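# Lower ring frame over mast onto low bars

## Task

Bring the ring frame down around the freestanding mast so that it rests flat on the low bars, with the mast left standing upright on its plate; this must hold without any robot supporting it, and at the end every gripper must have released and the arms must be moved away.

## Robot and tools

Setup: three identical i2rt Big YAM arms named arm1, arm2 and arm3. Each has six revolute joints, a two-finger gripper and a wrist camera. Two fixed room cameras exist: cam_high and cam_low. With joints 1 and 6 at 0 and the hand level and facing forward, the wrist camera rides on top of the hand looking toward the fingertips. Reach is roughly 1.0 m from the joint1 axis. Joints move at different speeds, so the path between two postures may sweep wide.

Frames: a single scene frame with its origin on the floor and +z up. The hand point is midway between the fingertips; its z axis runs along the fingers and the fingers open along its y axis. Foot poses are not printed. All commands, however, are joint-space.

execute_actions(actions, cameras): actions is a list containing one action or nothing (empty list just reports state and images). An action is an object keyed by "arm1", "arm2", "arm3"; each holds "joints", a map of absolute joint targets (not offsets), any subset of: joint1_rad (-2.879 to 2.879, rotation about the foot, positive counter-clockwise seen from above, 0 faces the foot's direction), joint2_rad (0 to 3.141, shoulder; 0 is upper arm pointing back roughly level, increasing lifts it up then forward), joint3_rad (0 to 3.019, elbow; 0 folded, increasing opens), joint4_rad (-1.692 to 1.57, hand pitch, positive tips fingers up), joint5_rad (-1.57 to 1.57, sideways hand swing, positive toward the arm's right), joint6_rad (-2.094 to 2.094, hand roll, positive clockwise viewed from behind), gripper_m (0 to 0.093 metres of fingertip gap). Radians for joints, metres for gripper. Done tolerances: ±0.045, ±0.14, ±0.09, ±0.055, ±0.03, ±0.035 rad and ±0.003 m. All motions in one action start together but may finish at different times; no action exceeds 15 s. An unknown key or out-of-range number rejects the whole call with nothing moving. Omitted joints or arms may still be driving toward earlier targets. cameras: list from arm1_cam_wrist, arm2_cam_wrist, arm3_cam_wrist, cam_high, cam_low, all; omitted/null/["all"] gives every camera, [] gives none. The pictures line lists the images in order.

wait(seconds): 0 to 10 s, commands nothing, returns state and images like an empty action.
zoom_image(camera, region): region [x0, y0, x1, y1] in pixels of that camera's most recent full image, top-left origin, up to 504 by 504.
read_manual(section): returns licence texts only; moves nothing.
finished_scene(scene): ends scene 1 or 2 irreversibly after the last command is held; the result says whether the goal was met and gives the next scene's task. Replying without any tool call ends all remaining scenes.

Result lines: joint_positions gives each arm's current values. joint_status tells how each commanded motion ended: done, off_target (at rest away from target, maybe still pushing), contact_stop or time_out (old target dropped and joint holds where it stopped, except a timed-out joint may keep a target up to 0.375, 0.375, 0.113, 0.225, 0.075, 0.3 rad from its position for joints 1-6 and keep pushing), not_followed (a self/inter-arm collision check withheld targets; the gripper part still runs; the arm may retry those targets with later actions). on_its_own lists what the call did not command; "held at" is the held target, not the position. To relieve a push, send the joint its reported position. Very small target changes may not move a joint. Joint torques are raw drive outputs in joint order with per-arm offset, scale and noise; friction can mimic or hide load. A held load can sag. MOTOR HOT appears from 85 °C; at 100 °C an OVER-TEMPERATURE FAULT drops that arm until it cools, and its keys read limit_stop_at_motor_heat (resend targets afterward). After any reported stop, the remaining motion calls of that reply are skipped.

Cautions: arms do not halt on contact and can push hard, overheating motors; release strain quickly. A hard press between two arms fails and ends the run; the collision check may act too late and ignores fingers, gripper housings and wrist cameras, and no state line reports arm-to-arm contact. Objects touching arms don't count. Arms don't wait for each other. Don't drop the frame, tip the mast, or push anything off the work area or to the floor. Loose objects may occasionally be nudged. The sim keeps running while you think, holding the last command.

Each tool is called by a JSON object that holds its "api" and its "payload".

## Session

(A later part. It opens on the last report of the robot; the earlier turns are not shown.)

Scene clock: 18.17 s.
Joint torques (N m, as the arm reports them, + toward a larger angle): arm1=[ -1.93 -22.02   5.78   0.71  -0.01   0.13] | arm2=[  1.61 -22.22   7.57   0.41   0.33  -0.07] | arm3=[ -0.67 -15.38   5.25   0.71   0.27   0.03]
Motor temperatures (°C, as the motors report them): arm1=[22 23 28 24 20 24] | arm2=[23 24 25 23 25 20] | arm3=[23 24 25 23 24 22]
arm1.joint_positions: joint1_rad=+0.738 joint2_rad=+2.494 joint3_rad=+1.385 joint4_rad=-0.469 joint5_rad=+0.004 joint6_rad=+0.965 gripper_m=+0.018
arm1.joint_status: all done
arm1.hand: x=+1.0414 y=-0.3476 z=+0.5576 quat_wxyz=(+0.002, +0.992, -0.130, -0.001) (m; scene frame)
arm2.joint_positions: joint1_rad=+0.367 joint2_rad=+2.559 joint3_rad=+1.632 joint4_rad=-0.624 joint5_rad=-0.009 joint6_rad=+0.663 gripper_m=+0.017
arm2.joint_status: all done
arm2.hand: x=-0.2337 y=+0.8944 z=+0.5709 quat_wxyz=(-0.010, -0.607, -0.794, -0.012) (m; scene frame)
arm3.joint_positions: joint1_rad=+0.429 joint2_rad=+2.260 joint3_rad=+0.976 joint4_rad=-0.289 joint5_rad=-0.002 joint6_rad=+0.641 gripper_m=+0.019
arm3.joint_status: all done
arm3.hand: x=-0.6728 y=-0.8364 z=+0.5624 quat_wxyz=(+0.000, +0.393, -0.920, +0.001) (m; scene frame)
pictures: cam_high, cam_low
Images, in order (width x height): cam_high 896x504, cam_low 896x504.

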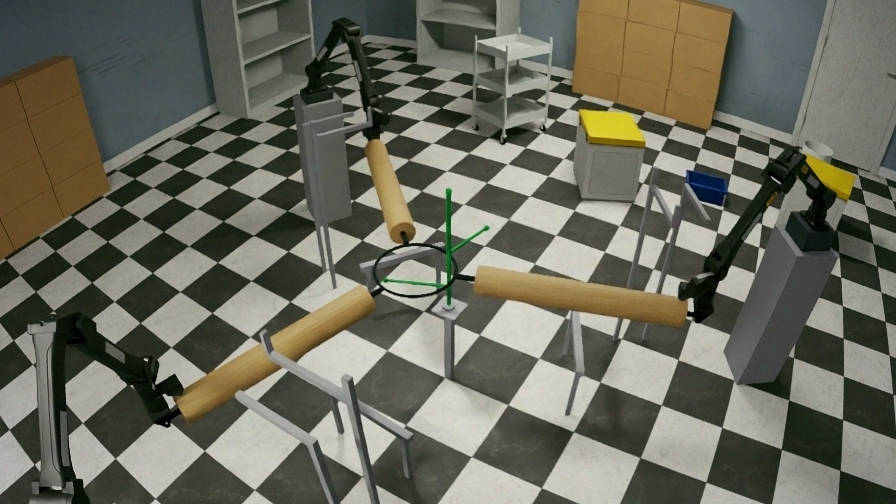

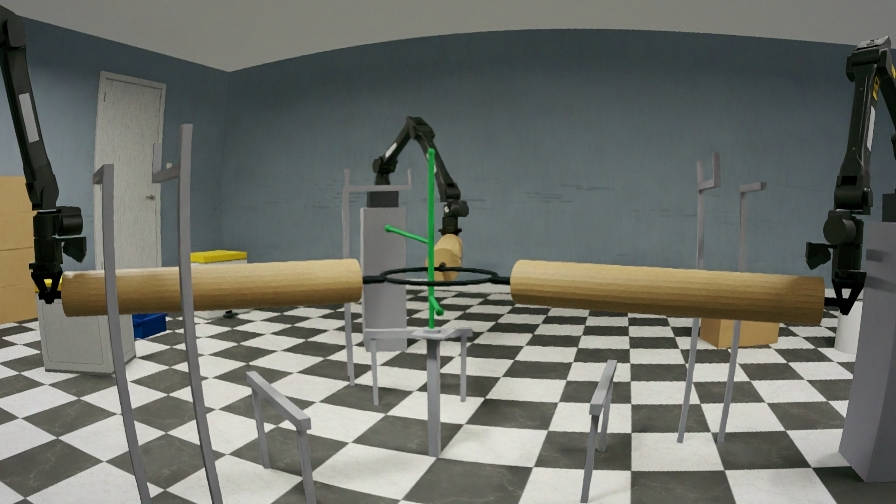

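{"api": "execute_actions", "payload": {"actions": [{"arm1":{"joints":{"joint1_rad":0.722,"joint6_rad":0.95,"joint2_rad":2.56,"joint3_rad":1.51,"joint4_rad":-0.433}},"arm2":{"joints":{"joint1_rad":0.345,"joint6_rad":0.64,"joint2_rad":2.638,"joint3_rad":1.72,"joint4_rad":-0.582}},"arm3":{"joints":{"joint1_rad":0.458,"joint6_rad":0.672,"joint2_rad":2.345,"joint3_rad":1.04,"joint4_rad":-0.19}}}], "cameras": ["cam_high","cam_low"]}}

{"api": "zoom_image", "payload": {"camera": "cam_high", "region": [360, 220, 480, 340]}}

Scene clock: 19.93 s.
Joint torques (N m, as the arm reports them, + toward a larger angle): arm1=[ -2.4  -20.35   8.64   0.86   0.23   0.08] | arm2=[  1.81 -22.88   7.9    0.77   0.19  -0.13] | arm3=[ -0.63 -14.96   6.     1.05   0.11  -0.02]
Motor temperatures (°C, as the motors report them): arm1=[22 23 28 24 20 24] | arm2=[23 24 25 23 25 20] | arm3=[23 24 25 23 24 22]
arm1.joint_positions: joint1_rad=+0.726 joint2_rad=+2.577 joint3_rad=+1.459 joint4_rad=-0.447 joint5_rad=-0.003 joint6_rad=+0.955 gripper_m=+0.018
arm1.joint_status: all done
arm1.hand: x=+1.0275 y=-0.3519 z=+0.5268 quat_wxyz=(+0.008, +0.991, -0.131, -0.003) (m; scene frame)
arm2.joint_positions: joint1_rad=+0.351 joint2_rad=+2.661 joint3_rad=+1.679 joint4_rad=-0.587 joint5_rad=-0.005 joint6_rad=+0.653 gripper_m=+0.017
arm2.joint_status: all done
arm2.hand: x=-0.2460 y=+0.8916 z=+0.5215 quat_wxyz=(-0.001, -0.610, -0.793, -0.010) (m; scene frame)
arm3.joint_positions: joint1_rad=+0.462 joint2_rad=+2.368 joint3_rad=+1.002 joint4_rad=-0.206 joint5_rad=+0.001 joint6_rad=+0.677 gripper_m=+0.019
arm3.joint_status: all done
arm3.hand: x=-0.6863 y=-0.8394 z=+0.5220 quat_wxyz=(-0.001, +0.391, -0.920, +0.001) (m; scene frame)
pictures: cam_high, cam_low
Images, in order (width x height): cam_high 896x504, cam_low 896x504.

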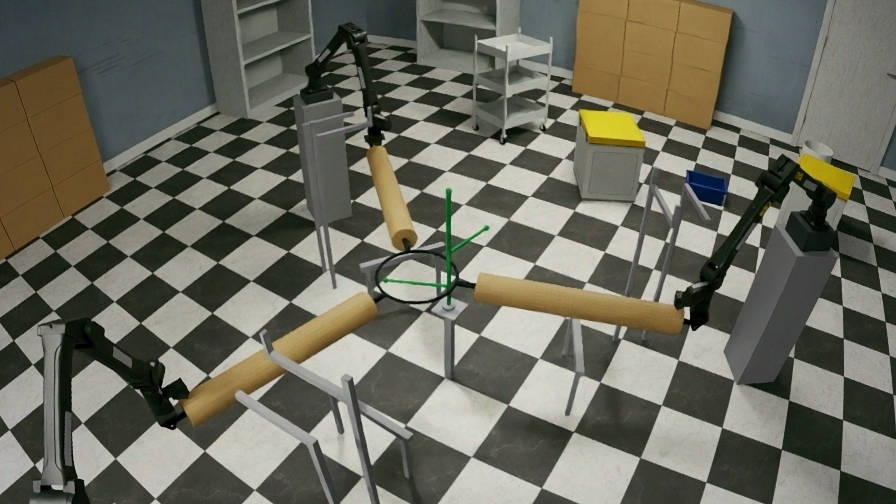

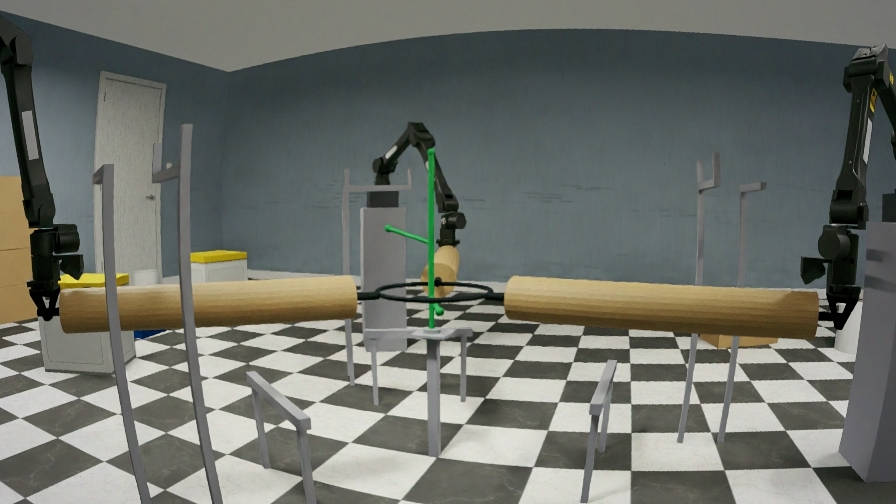

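Region (360, 220, 480, 340) of cam_high's 896x504 image, scaled by 4.200, with more detail than that image has.

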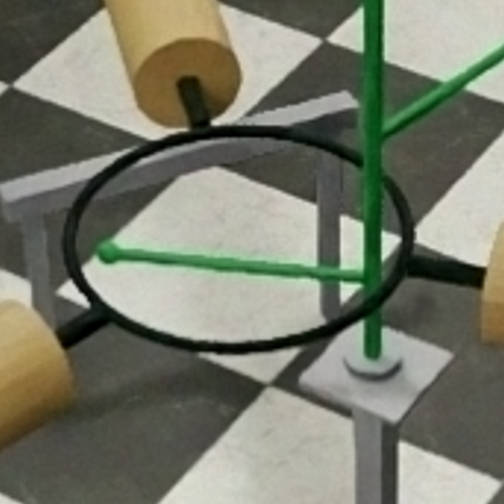

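{"api": "execute_actions", "payload": {"actions": [{"arm1":{"joints":{"joint2_rad":2.653,"joint3_rad":1.565,"joint4_rad":-0.402}},"arm2":{"joints":{"joint2_rad":2.726,"joint3_rad":1.787,"joint4_rad":-0.56}},"arm3":{"joints":{"joint1_rad":0.452,"joint2_rad":2.446,"joint3_rad":1.085,"joint4_rad":-0.138}}}], "cameras": ["cam_high"]}}

{"api": "zoom_image", "payload": {"camera": "cam_high", "region": [360, 220, 480, 340]}}

Scene clock: 21.03 s.
Joint torques (N m, as the arm reports them, + toward a larger angle): arm1=[ -1.59 -19.99   7.86   0.72   0.19   0.1 ] | arm2=[  1.14 -23.08   7.95   0.78   0.23  -0.15] | arm3=[ -1.4  -16.89   5.16   0.76   0.2    0.01]
Motor temperatures (°C, as the motors report them): arm1=[22 23 28 24 20 24] | arm2=[23 24 25 23 25 20] | arm3=[23 24 24 23 24 22]
arm1.joint_positions: joint1_rad=+0.725 joint2_rad=+2.673 joint3_rad=+1.516 joint4_rad=-0.415 joint5_rad=-0.003 joint6_rad=+0.954 gripper_m=+0.018
arm1.joint_status: all done
arm1.hand: x=+1.0294 y=-0.3502 z=+0.4860 quat_wxyz=(+0.006, +0.991, -0.131, -0.001) (m; scene frame)
arm2.joint_positions: joint1_rad=+0.354 joint2_rad=+2.748 joint3_rad=+1.743 joint4_rad=-0.567 joint5_rad=-0.005 joint6_rad=+0.654 gripper_m=+0.017
arm2.joint_status: all done
arm2.hand: x=-0.2440 y=+0.8930 z=+0.4846 quat_wxyz=(+0.000, -0.609, -0.793, -0.010) (m; scene frame)
arm3.joint_positions: joint1_rad=+0.458 joint2_rad=+2.469 joint3_rad=+1.052 joint4_rad=-0.153 joint5_rad=-0.001 joint6_rad=+0.675 gripper_m=+0.019
arm3.joint_status: all done
arm3.hand: x=-0.6847 y=-0.8382 z=+0.4851 quat_wxyz=(-0.001, +0.390, -0.921, -0.001) (m; scene frame)
pictures: cam_high
Images, in order (width x height): cam_high 896x504.

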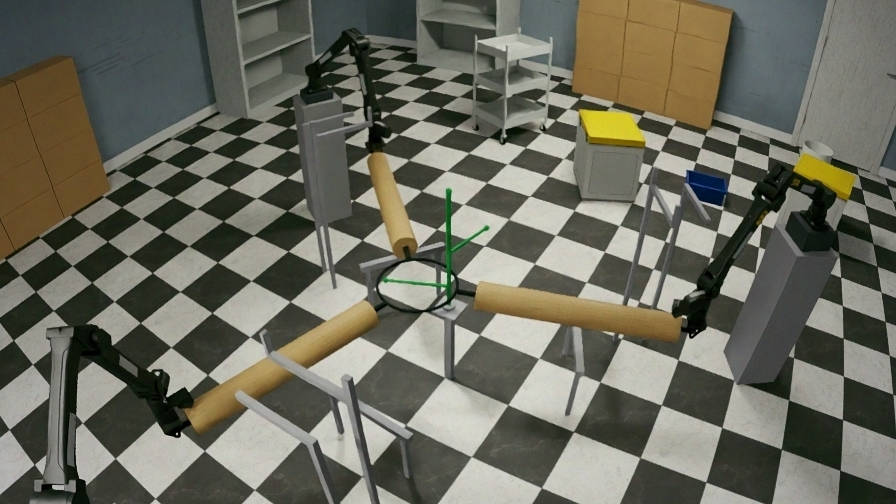

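Region (360, 220, 480, 340) of cam_high's 896x504 image, scaled by 4.200, with more detail than that image has.

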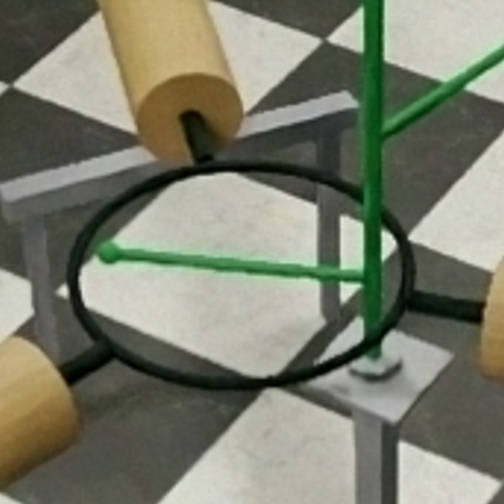

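{"api": "execute_actions", "payload": {"actions": [{"arm1":{"joints":{"joint2_rad":2.75,"joint3_rad":1.635,"joint4_rad":-0.376}},"arm2":{"joints":{"joint2_rad":2.822,"joint3_rad":1.865,"joint4_rad":-0.541}},"arm3":{"joints":{"joint2_rad":2.554,"joint3_rad":1.142,"joint4_rad":-0.092}}}], "cameras": ["cam_low"]}}

Scene clock: 22.33 s.
Joint torques (N m, as the arm reports them, + toward a larger angle): arm1=[ -2.23 -20.87   7.82   0.8    0.26   0.09] | arm2=[  1.7  -23.58   7.64   0.89   0.2   -0.16] | arm3=[ -0.7  -16.47   4.2    0.86   0.24   0.  ]
Motor temperatures (°C, as the motors report them): arm1=[22 23 28 24 20 24] | arm2=[23 24 25 23 25 20] | arm3=[23 24 24 23 24 22]
arm1.joint_positions: joint1_rad=+0.726 joint2_rad=+2.770 joint3_rad=+1.586 joint4_rad=-0.390 joint5_rad=-0.003 joint6_rad=+0.955 gripper_m=+0.018
arm1.joint_status: all done
arm1.hand: x=+1.0297 y=-0.3505 z=+0.4459 quat_wxyz=(+0.005, +0.991, -0.131, -0.001) (m; scene frame)
arm2.joint_positions: joint1_rad=+0.354 joint2_rad=+2.845 joint3_rad=+1.822 joint4_rad=-0.548 joint5_rad=-0.005 joint6_rad=+0.656 gripper_m=+0.017
arm2.joint_status: all done
arm2.hand: x=-0.2431 y=+0.8931 z=+0.4441 quat_wxyz=(+0.000, -0.609, -0.793, -0.010) (m; scene frame)
arm3.joint_positions: joint1_rad=+0.458 joint2_rad=+2.578 joint3_rad=+1.114 joint4_rad=-0.106 joint5_rad=-0.001 joint6_rad=+0.675 gripper_m=+0.019
arm3.joint_status: all done
arm3.hand: x=-0.6847 y=-0.8382 z=+0.4449 quat_wxyz=(-0.001, +0.390, -0.921, -0.001) (m; scene frame)
pictures: cam_low
Images, in order (width x height): cam_low 896x504.

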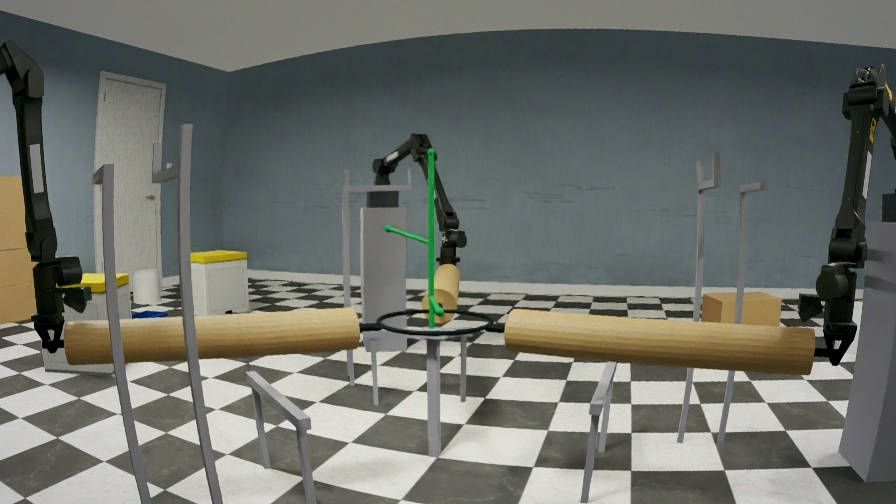

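{"api": "execute_actions", "payload": {"actions": [{"arm1":{"joints":{"joint1_rad":0.556,"joint6_rad":0.74,"joint2_rad":2.695,"joint3_rad":1.448,"joint4_rad":-0.255}},"arm2":{"joints":{"joint1_rad":0.335,"joint6_rad":0.585,"joint2_rad":2.712,"joint3_rad":1.535,"joint4_rad":-0.322}},"arm3":{"joints":{"joint1_rad":0.43,"joint6_rad":0.6,"joint2_rad":2.585,"joint3_rad":1.225,"joint4_rad":-0.17}}}], "cameras": []}}

{"api": "execute_actions", "payload": {"actions": [{"arm1":{"joints":{"joint1_rad":0.356,"joint6_rad":0.495,"joint2_rad":2.68,"joint3_rad":1.357,"joint4_rad":-0.182}},"arm2":{"joints":{"joint1_rad":0.314,"joint6_rad":0.52,"joint2_rad":2.67,"joint3_rad":1.285,"joint4_rad":-0.12}},"arm3":{"joints":{"joint1_rad":0.409,"joint6_rad":0.532,"joint2_rad":2.60,"joint3_rad":1.303,"joint4_rad":-0.233}}}], "cameras": ["cam_high","cam_low"]}}

Scene clock: 23.70 s.
Joint torques (N m, as the arm reports them, + toward a larger angle): arm1=[ -0.94 -22.33   3.58   0.85   0.04   0.27] | arm2=[  1.4  -23.93   3.36   1.05   0.2   -0.16] | arm3=[ -0.85 -16.42   4.28   0.39   0.3   -0.01]
Motor temperatures (°C, as the motors report them): arm1=[22 23 27 24 20 24] | arm2=[23 24 25 23 25 20] | arm3=[23 24 24 23 24 22]
arm1.joint_positions: joint1_rad=+0.553 joint2_rad=+2.757 joint3_rad=+1.438 joint4_rad=-0.265 joint5_rad=+0.001 joint6_rad=+0.735 gripper_m=+0.018
arm1.joint_status: all done
arm1.hand: x=+1.0220 y=-0.2468 z=+0.4332 quat_wxyz=(+0.001, +0.994, -0.108, +0.003) (m; scene frame)
arm2.joint_positions: joint1_rad=+0.344 joint2_rad=+2.767 joint3_rad=+1.528 joint4_rad=-0.333 joint5_rad=-0.006 joint6_rad=+0.601 gripper_m=+0.017
arm2.joint_status: all done
arm2.hand: x=-0.3096 y=+0.9381 z=+0.4383 quat_wxyz=(+0.001, -0.591, -0.806, -0.010) (m; scene frame)
arm3.joint_positions: joint1_rad=+0.435 joint2_rad=+2.604 joint3_rad=+1.207 joint4_rad=-0.175 joint5_rad=-0.004 joint6_rad=+0.604 gripper_m=+0.019
arm3.joint_status: all done
arm3.hand: x=-0.6722 y=-0.8109 z=+0.4393 quat_wxyz=(+0.001, +0.412, -0.911, -0.001) (m; scene frame)
pictures: none
No camera images: the call's "cameras" was empty. Leave "cameras" out to get every camera's image.

Scene clock: 24.80 s.
Joint torques (N m, as the arm reports them, + toward a larger angle): arm1=[ -1.18 -21.72   2.99   0.8    0.05   0.2 ] | arm2=[  1.62 -21.8    2.06   1.03   0.07  -0.12] | arm3=[ -1.27 -16.79   5.21   0.14   0.3   -0.08]
Motor temperatures (°C, as the motors report them): arm1=[22 23 27 24 20 24] | arm2=[23 24 25 23 25 20] | arm3=[23 24 24 23 24 22]
arm1.joint_positions: joint1_rad=+0.351 joint2_rad=+2.733 joint3_rad=+1.346 joint4_rad=-0.199 joint5_rad=+0.000 joint6_rad=+0.489 gripper_m=+0.018
arm1.joint_status: all done
arm1.hand: x=+1.0084 y=-0.1477 z=+0.4357 quat_wxyz=(+0.002, +0.996, -0.085, +0.005) (m; scene frame)
arm2.joint_positions: joint1_rad=+0.320 joint2_rad=+2.714 joint3_rad=+1.273 joint4_rad=-0.131 joint5_rad=-0.002 joint6_rad=+0.532 gripper_m=+0.017
arm2.joint_status: all done
arm2.hand: x=-0.3786 y=+0.9775 z=+0.4408 quat_wxyz=(-0.001, -0.573, -0.819, -0.008) (m; scene frame)
arm3.joint_positions: joint1_rad=+0.416 joint2_rad=+2.615 joint3_rad=+1.281 joint4_rad=-0.236 joint5_rad=-0.005 joint6_rad=+0.541 gripper_m=+0.019
arm3.joint_status: all done
arm3.hand: x=-0.6608 y=-0.7871 z=+0.4400 quat_wxyz=(+0.001, +0.433, -0.902, -0.001) (m; scene frame)
pictures: cam_high, cam_low
Images, in order (width x height): cam_high 896x504, cam_low 896x504.

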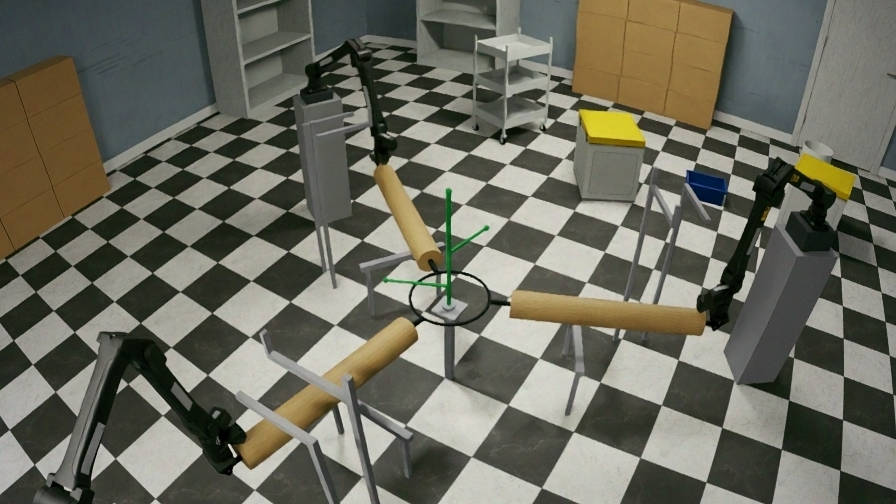

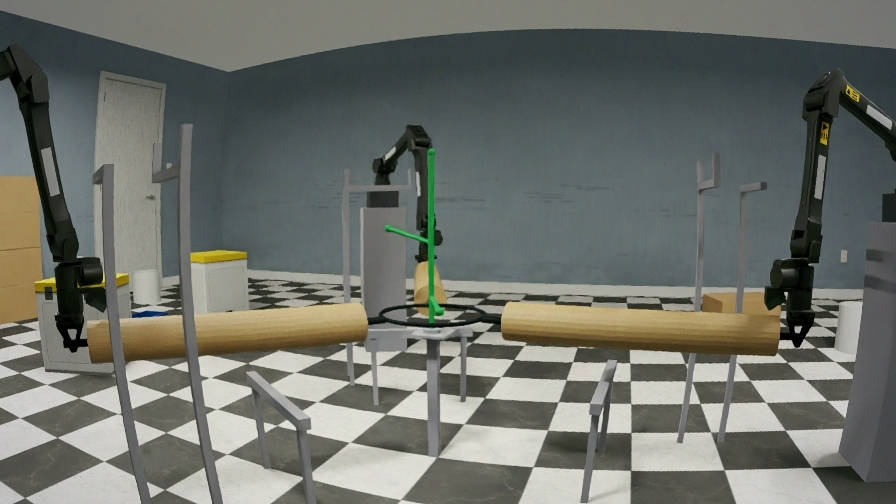

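{"api": "execute_actions", "payload": {"actions": [{"arm1":{"joints":{"joint2_rad":2.897,"joint3_rad":1.55,"joint4_rad":-0.148}},"arm2":{"joints":{"joint2_rad":2.89,"joint3_rad":1.468,"joint4_rad":-0.092}},"arm3":{"joints":{"joint2_rad":2.787,"joint3_rad":1.455,"joint4_rad":-0.172}}}], "cameras": []}}

{"api": "execute_actions", "payload": {"actions": [{"arm1":{"joints":{"joint2_rad":2.985,"joint3_rad":1.605}},"arm2":{"joints":{"joint2_rad":2.978,"joint3_rad":1.523}},"arm3":{"joints":{"joint2_rad":2.875,"joint3_rad":1.51,"joint4_rad":-0.165}}}], "cameras": ["cam_low"]}}

Scene clock: 26.00 s.
Joint torques (N m, as the arm reports them, + toward a larger angle): arm1=[ -2.07 -19.73   4.73   0.83   0.11   0.09] | arm2=[  2.28 -19.44   2.03   1.05   0.11  -0.11] | arm3=[ -1.29 -18.09   5.05   0.71   0.28  -0.07]
Motor temperatures (°C, as the motors report them): arm1=[22 23 27 24 20 24] | arm2=[23 24 25 23 25 20] | arm3=[23 24 24 23 24 22]
arm1.joint_positions: joint1_rad=+0.361 joint2_rad=+2.930 joint3_rad=+1.514 joint4_rad=-0.162 joint5_rad=+0.000 joint6_rad=+0.500 gripper_m=+0.018
arm1.joint_status: all done
arm1.hand: x=+1.0089 y=-0.1533 z=+0.3588 quat_wxyz=(+0.003, +0.996, -0.086, +0.001) (m; scene frame)
arm2.joint_positions: joint1_rad=+0.316 joint2_rad=+2.916 joint3_rad=+1.455 joint4_rad=-0.104 joint5_rad=-0.003 joint6_rad=+0.532 gripper_m=+0.017
arm2.joint_status: all done
arm2.hand: x=-0.3746 y=+0.9739 z=+0.3631 quat_wxyz=(-0.004, -0.575, -0.818, -0.008) (m; scene frame)
arm3.joint_positions: joint1_rad=+0.418 joint2_rad=+2.821 joint3_rad=+1.428 joint4_rad=-0.182 joint5_rad=-0.003 joint6_rad=+0.542 gripper_m=+0.019
arm3.joint_status: all done
arm3.hand: x=-0.6614 y=-0.7904 z=+0.3590 quat_wxyz=(+0.001, +0.432, -0.902, +0.001) (m; scene frame)
pictures: none
No camera images: the call's "cameras" was empty. Leave "cameras" out to get every camera's image.

Scene clock: 26.70 s.
Joint torques (N m, as the arm reports them, + toward a larger angle): arm1=[ -1.25 -17.28   4.59   1.07   0.01   0.09] | arm2=[  1.77 -17.17   1.57   0.93   0.19  -0.11] | arm3=[ -1.63 -15.99   5.2    0.77   0.37  -0.14]
Motor temperatures (°C, as the motors report them): arm1=[22 23 27 24 20 24] | arm2=[23 24 25 23 25 20] | arm3=[23 24 24 23 24 22]
arm1.joint_positions: joint1_rad=+0.361 joint2_rad=+2.989 joint3_rad=+1.570 joint4_rad=-0.162 joint5_rad=+0.001 joint6_rad=+0.500 gripper_m=+0.018
arm1.joint_status: all done
arm1.hand: x=+1.0097 y=-0.1529 z=+0.3362 quat_wxyz=(+0.003, +0.996, -0.086, +0.002) (m; scene frame)
arm2.joint_positions: joint1_rad=+0.318 joint2_rad=+2.979 joint3_rad=+1.515 joint4_rad=-0.101 joint5_rad=-0.006 joint6_rad=+0.532 gripper_m=+0.017
arm2.joint_status: all done
arm2.hand: x=-0.3743 y=+0.9754 z=+0.3388 quat_wxyz=(-0.004, -0.574, -0.819, -0.010) (m; scene frame)
arm3.joint_positions: joint1_rad=+0.418 joint2_rad=+2.874 joint3_rad=+1.478 joint4_rad=-0.181 joint5_rad=-0.006 joint6_rad=+0.542 gripper_m=+0.019
arm3.joint_status: all done
arm3.hand: x=-0.6620 y=-0.7894 z=+0.3386 quat_wxyz=(+0.003, +0.433, -0.902, +0.001) (m; scene frame)
pictures: cam_low
Images, in order (width x height): cam_low 896x504.

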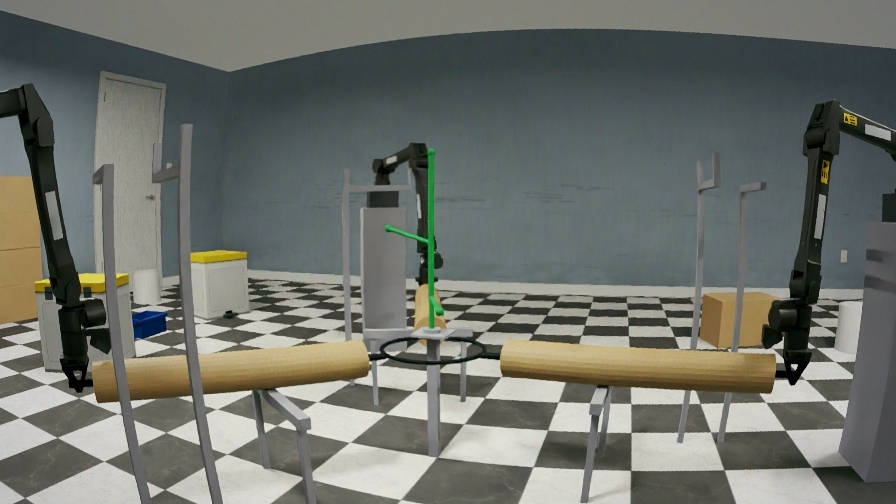

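{"api": "execute_actions", "payload": {"actions": [{"arm1":{"joints":{"gripper_m":0.09,"joint3_rad":1.58}},"arm2":{"joints":{"gripper_m":0.09}},"arm3":{"joints":{"gripper_m":0.09,"joint3_rad":1.485}}}], "cameras": []}}

{"api": "execute_actions", "payload": {"actions": [{"arm1":{"joints":{"joint2_rad":2.78,"joint3_rad":1.27}},"arm2":{"joints":{"joint2_rad":2.77,"joint3_rad":1.22}},"arm3":{"joints":{"joint2_rad":2.67,"joint3_rad":1.18}}}], "cameras": []}}

{"api": "execute_actions", "payload": {"actions": [{"arm1":{"joints":{"joint1_rad":0.7,"joint2_rad":2.35,"joint3_rad":0.88}},"arm2":{"joints":{"joint1_rad":0.65,"joint2_rad":2.35,"joint3_rad":0.85}},"arm3":{"joints":{"joint1_rad":0.75,"joint2_rad":2.25,"joint3_rad":0.8}}}], "cameras": ["cam_high","cam_low"]}}

Scene clock: 27.60 s.
Joint torques (N m, as the arm reports them, + toward a larger angle): arm1=[ -2.06 -17.28   2.72   0.58   0.06   0.07] | arm2=[  1.63 -17.62   1.43   0.99   0.1   -0.11] | arm3=[ -0.98 -16.15   3.26   0.69   0.32  -0.11]
Motor temperatures (°C, as the motors report them): arm1=[22 23 27 24 20 24] | arm2=[23 24 25 23 25 20] | arm3=[23 24 24 23 24 22]
arm1.joint_positions: joint1_rad=+0.361 joint2_rad=+2.989 joint3_rad=+1.570 joint4_rad=-0.158 joint5_rad=+0.001 joint6_rad=+0.500 gripper_m=+0.090
arm1.joint_status: all done
arm1.hand: x=+1.0086 y=-0.1533 z=+0.3362 quat_wxyz=(+0.004, +0.996, -0.086, +0.000) (m; scene frame)
arm2.joint_positions: joint1_rad=+0.318 joint2_rad=+2.979 joint3_rad=+1.516 joint4_rad=-0.101 joint5_rad=-0.002 joint6_rad=+0.532 gripper_m=+0.090
arm2.joint_status: all done
arm2.hand: x=-0.3743 y=+0.9747 z=+0.3388 quat_wxyz=(-0.004, -0.574, -0.819, -0.008) (m; scene frame)
arm3.joint_positions: joint1_rad=+0.416 joint2_rad=+2.873 joint3_rad=+1.478 joint4_rad=-0.176 joint5_rad=-0.003 joint6_rad=+0.540 gripper_m=+0.090
arm3.joint_status: all done
arm3.hand: x=-0.6604 y=-0.7878 z=+0.3389 quat_wxyz=(+0.000, +0.433, -0.902, -0.001) (m; scene frame)
pictures: none
No camera images: the call's "cameras" was empty. Leave "cameras" out to get every camera's image.

Scene clock: 28.73 s.
Joint torques (N m, as the arm reports them, + toward a larger angle): arm1=[ -1.9  -16.     0.89   0.66   0.06   0.08] | arm2=[  1.78 -14.67   0.11   0.79   0.1   -0.11] | arm3=[ -1.55 -13.19   1.65   0.43   0.25  -0.09]
Motor temperatures (°C, as the motors report them): arm1=[22 23 27 24 20 24] | arm2=[23 24 25 23 25 20] | arm3=[23 24 24 23 24 22]
arm1.joint_positions: joint1_rad=+0.361 joint2_rad=+2.781 joint3_rad=+1.273 joint4_rad=-0.154 joint5_rad=+0.001 joint6_rad=+0.500 gripper_m=+0.090
arm1.joint_status: all done
arm1.hand: x=+1.0674 y=-0.1327 z=+0.4125 quat_wxyz=(-0.014, +0.995, -0.086, +0.039) (m; scene frame)
arm2.joint_positions: joint1_rad=+0.318 joint2_rad=+2.766 joint3_rad=+1.220 joint4_rad=-0.100 joint5_rad=-0.002 joint6_rad=+0.532 gripper_m=+0.090
arm2.joint_status: all done
arm2.hand: x=-0.4208 y=+1.0117 z=+0.4186 quat_wxyz=(+0.037, -0.574, -0.818, -0.011) (m; scene frame)
arm3.joint_positions: joint1_rad=+0.416 joint2_rad=+2.653 joint3_rad=+1.184 joint4_rad=-0.173 joint5_rad=-0.003 joint6_rad=+0.540 gripper_m=+0.090
arm3.joint_status: all done
arm3.hand: x=-0.6690 y=-0.8501 z=+0.4181 quat_wxyz=(+0.020, +0.433, -0.901, +0.029) (m; scene frame)
pictures: none
No camera images: the call's "cameras" was empty. Leave "cameras" out to get every camera's image.

Scene clock: 30.00 s.
Joint torques (N m, as the arm reports them, + toward a larger angle): arm1=[ -2.18 -12.84   1.04   0.58   0.12   0.09] | arm2=[  1.6  -12.8    0.53   0.88   0.03  -0.11] | arm3=[ -0.38 -10.6    1.89   0.39   0.18  -0.04]
Motor temperatures (°C, as the motors report them): arm1=[22 23 27 24 20 24] | arm2=[23 24 25 23 25 20] | arm3=[23 24 24 23 24 22]
arm1.joint_positions: joint1_rad=+0.707 joint2_rad=+2.345 joint3_rad=+0.886 joint4_rad=-0.152 joint5_rad=-0.001 joint6_rad=+0.500 gripper_m=+0.090
arm1.joint_status: all done
arm1.hand: x=+1.1611 y=-0.2317 z=+0.5670 quat_wxyz=(-0.006, +0.996, +0.087, +0.014) (m; scene frame)
arm2.joint_positions: joint1_rad=+0.655 joint2_rad=+2.345 joint3_rad=+0.852 joint4_rad=-0.100 joint5_rad=-0.001 joint6_rad=+0.531 gripper_m=+0.090
arm2.joint_status: all done
arm2.hand: x=-0.3853 y=+1.1336 z=+0.5685 quat_wxyz=(+0.009, -0.428, -0.904, -0.006) (m; scene frame)
arm3.joint_positions: joint1_rad=+0.752 joint2_rad=+2.230 joint3_rad=+0.807 joint4_rad=-0.171 joint5_rad=+0.000 joint6_rad=+0.538 gripper_m=+0.090
arm3.joint_status: all done
arm3.hand: x=-0.7952 y=-0.9046 z=+0.5594 quat_wxyz=(+0.004, +0.578, -0.816, +0.011) (m; scene frame)
pictures: cam_high, cam_low
Images, in order (width x height): cam_high 896x504, cam_low 896x504.

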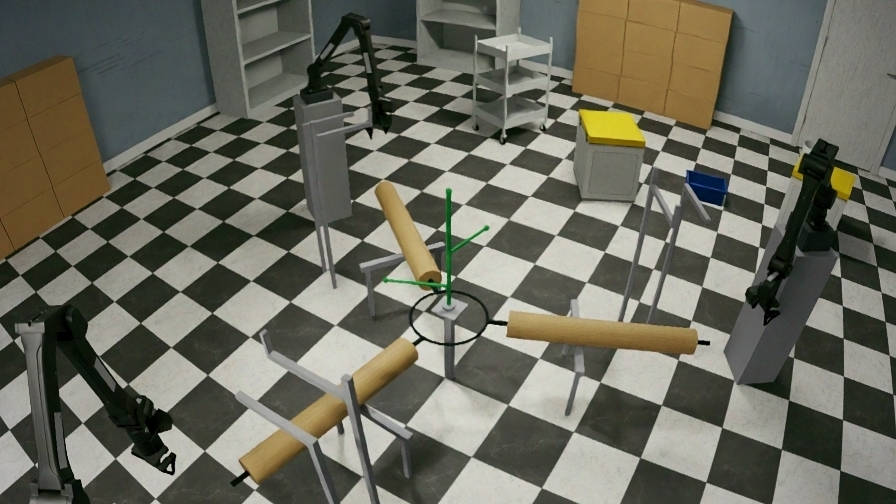

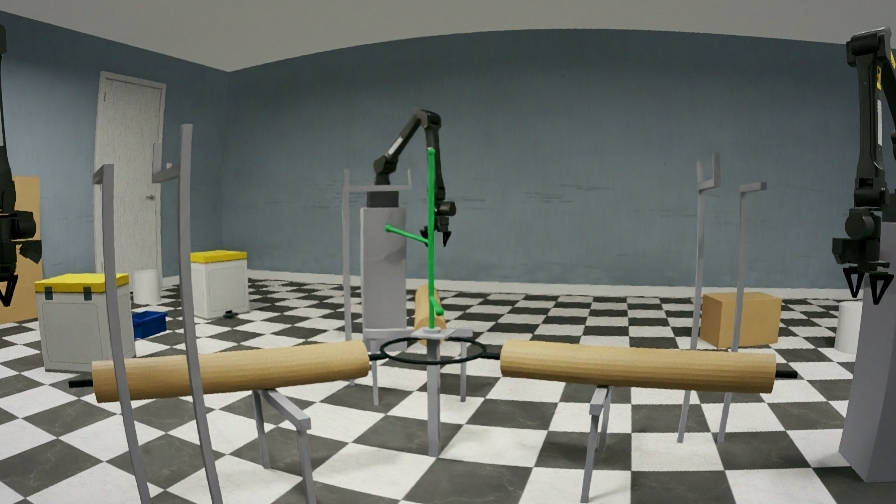

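{"api": "finished_scene", "payload": {"scene": 2}}

The scene is finished: the task was done.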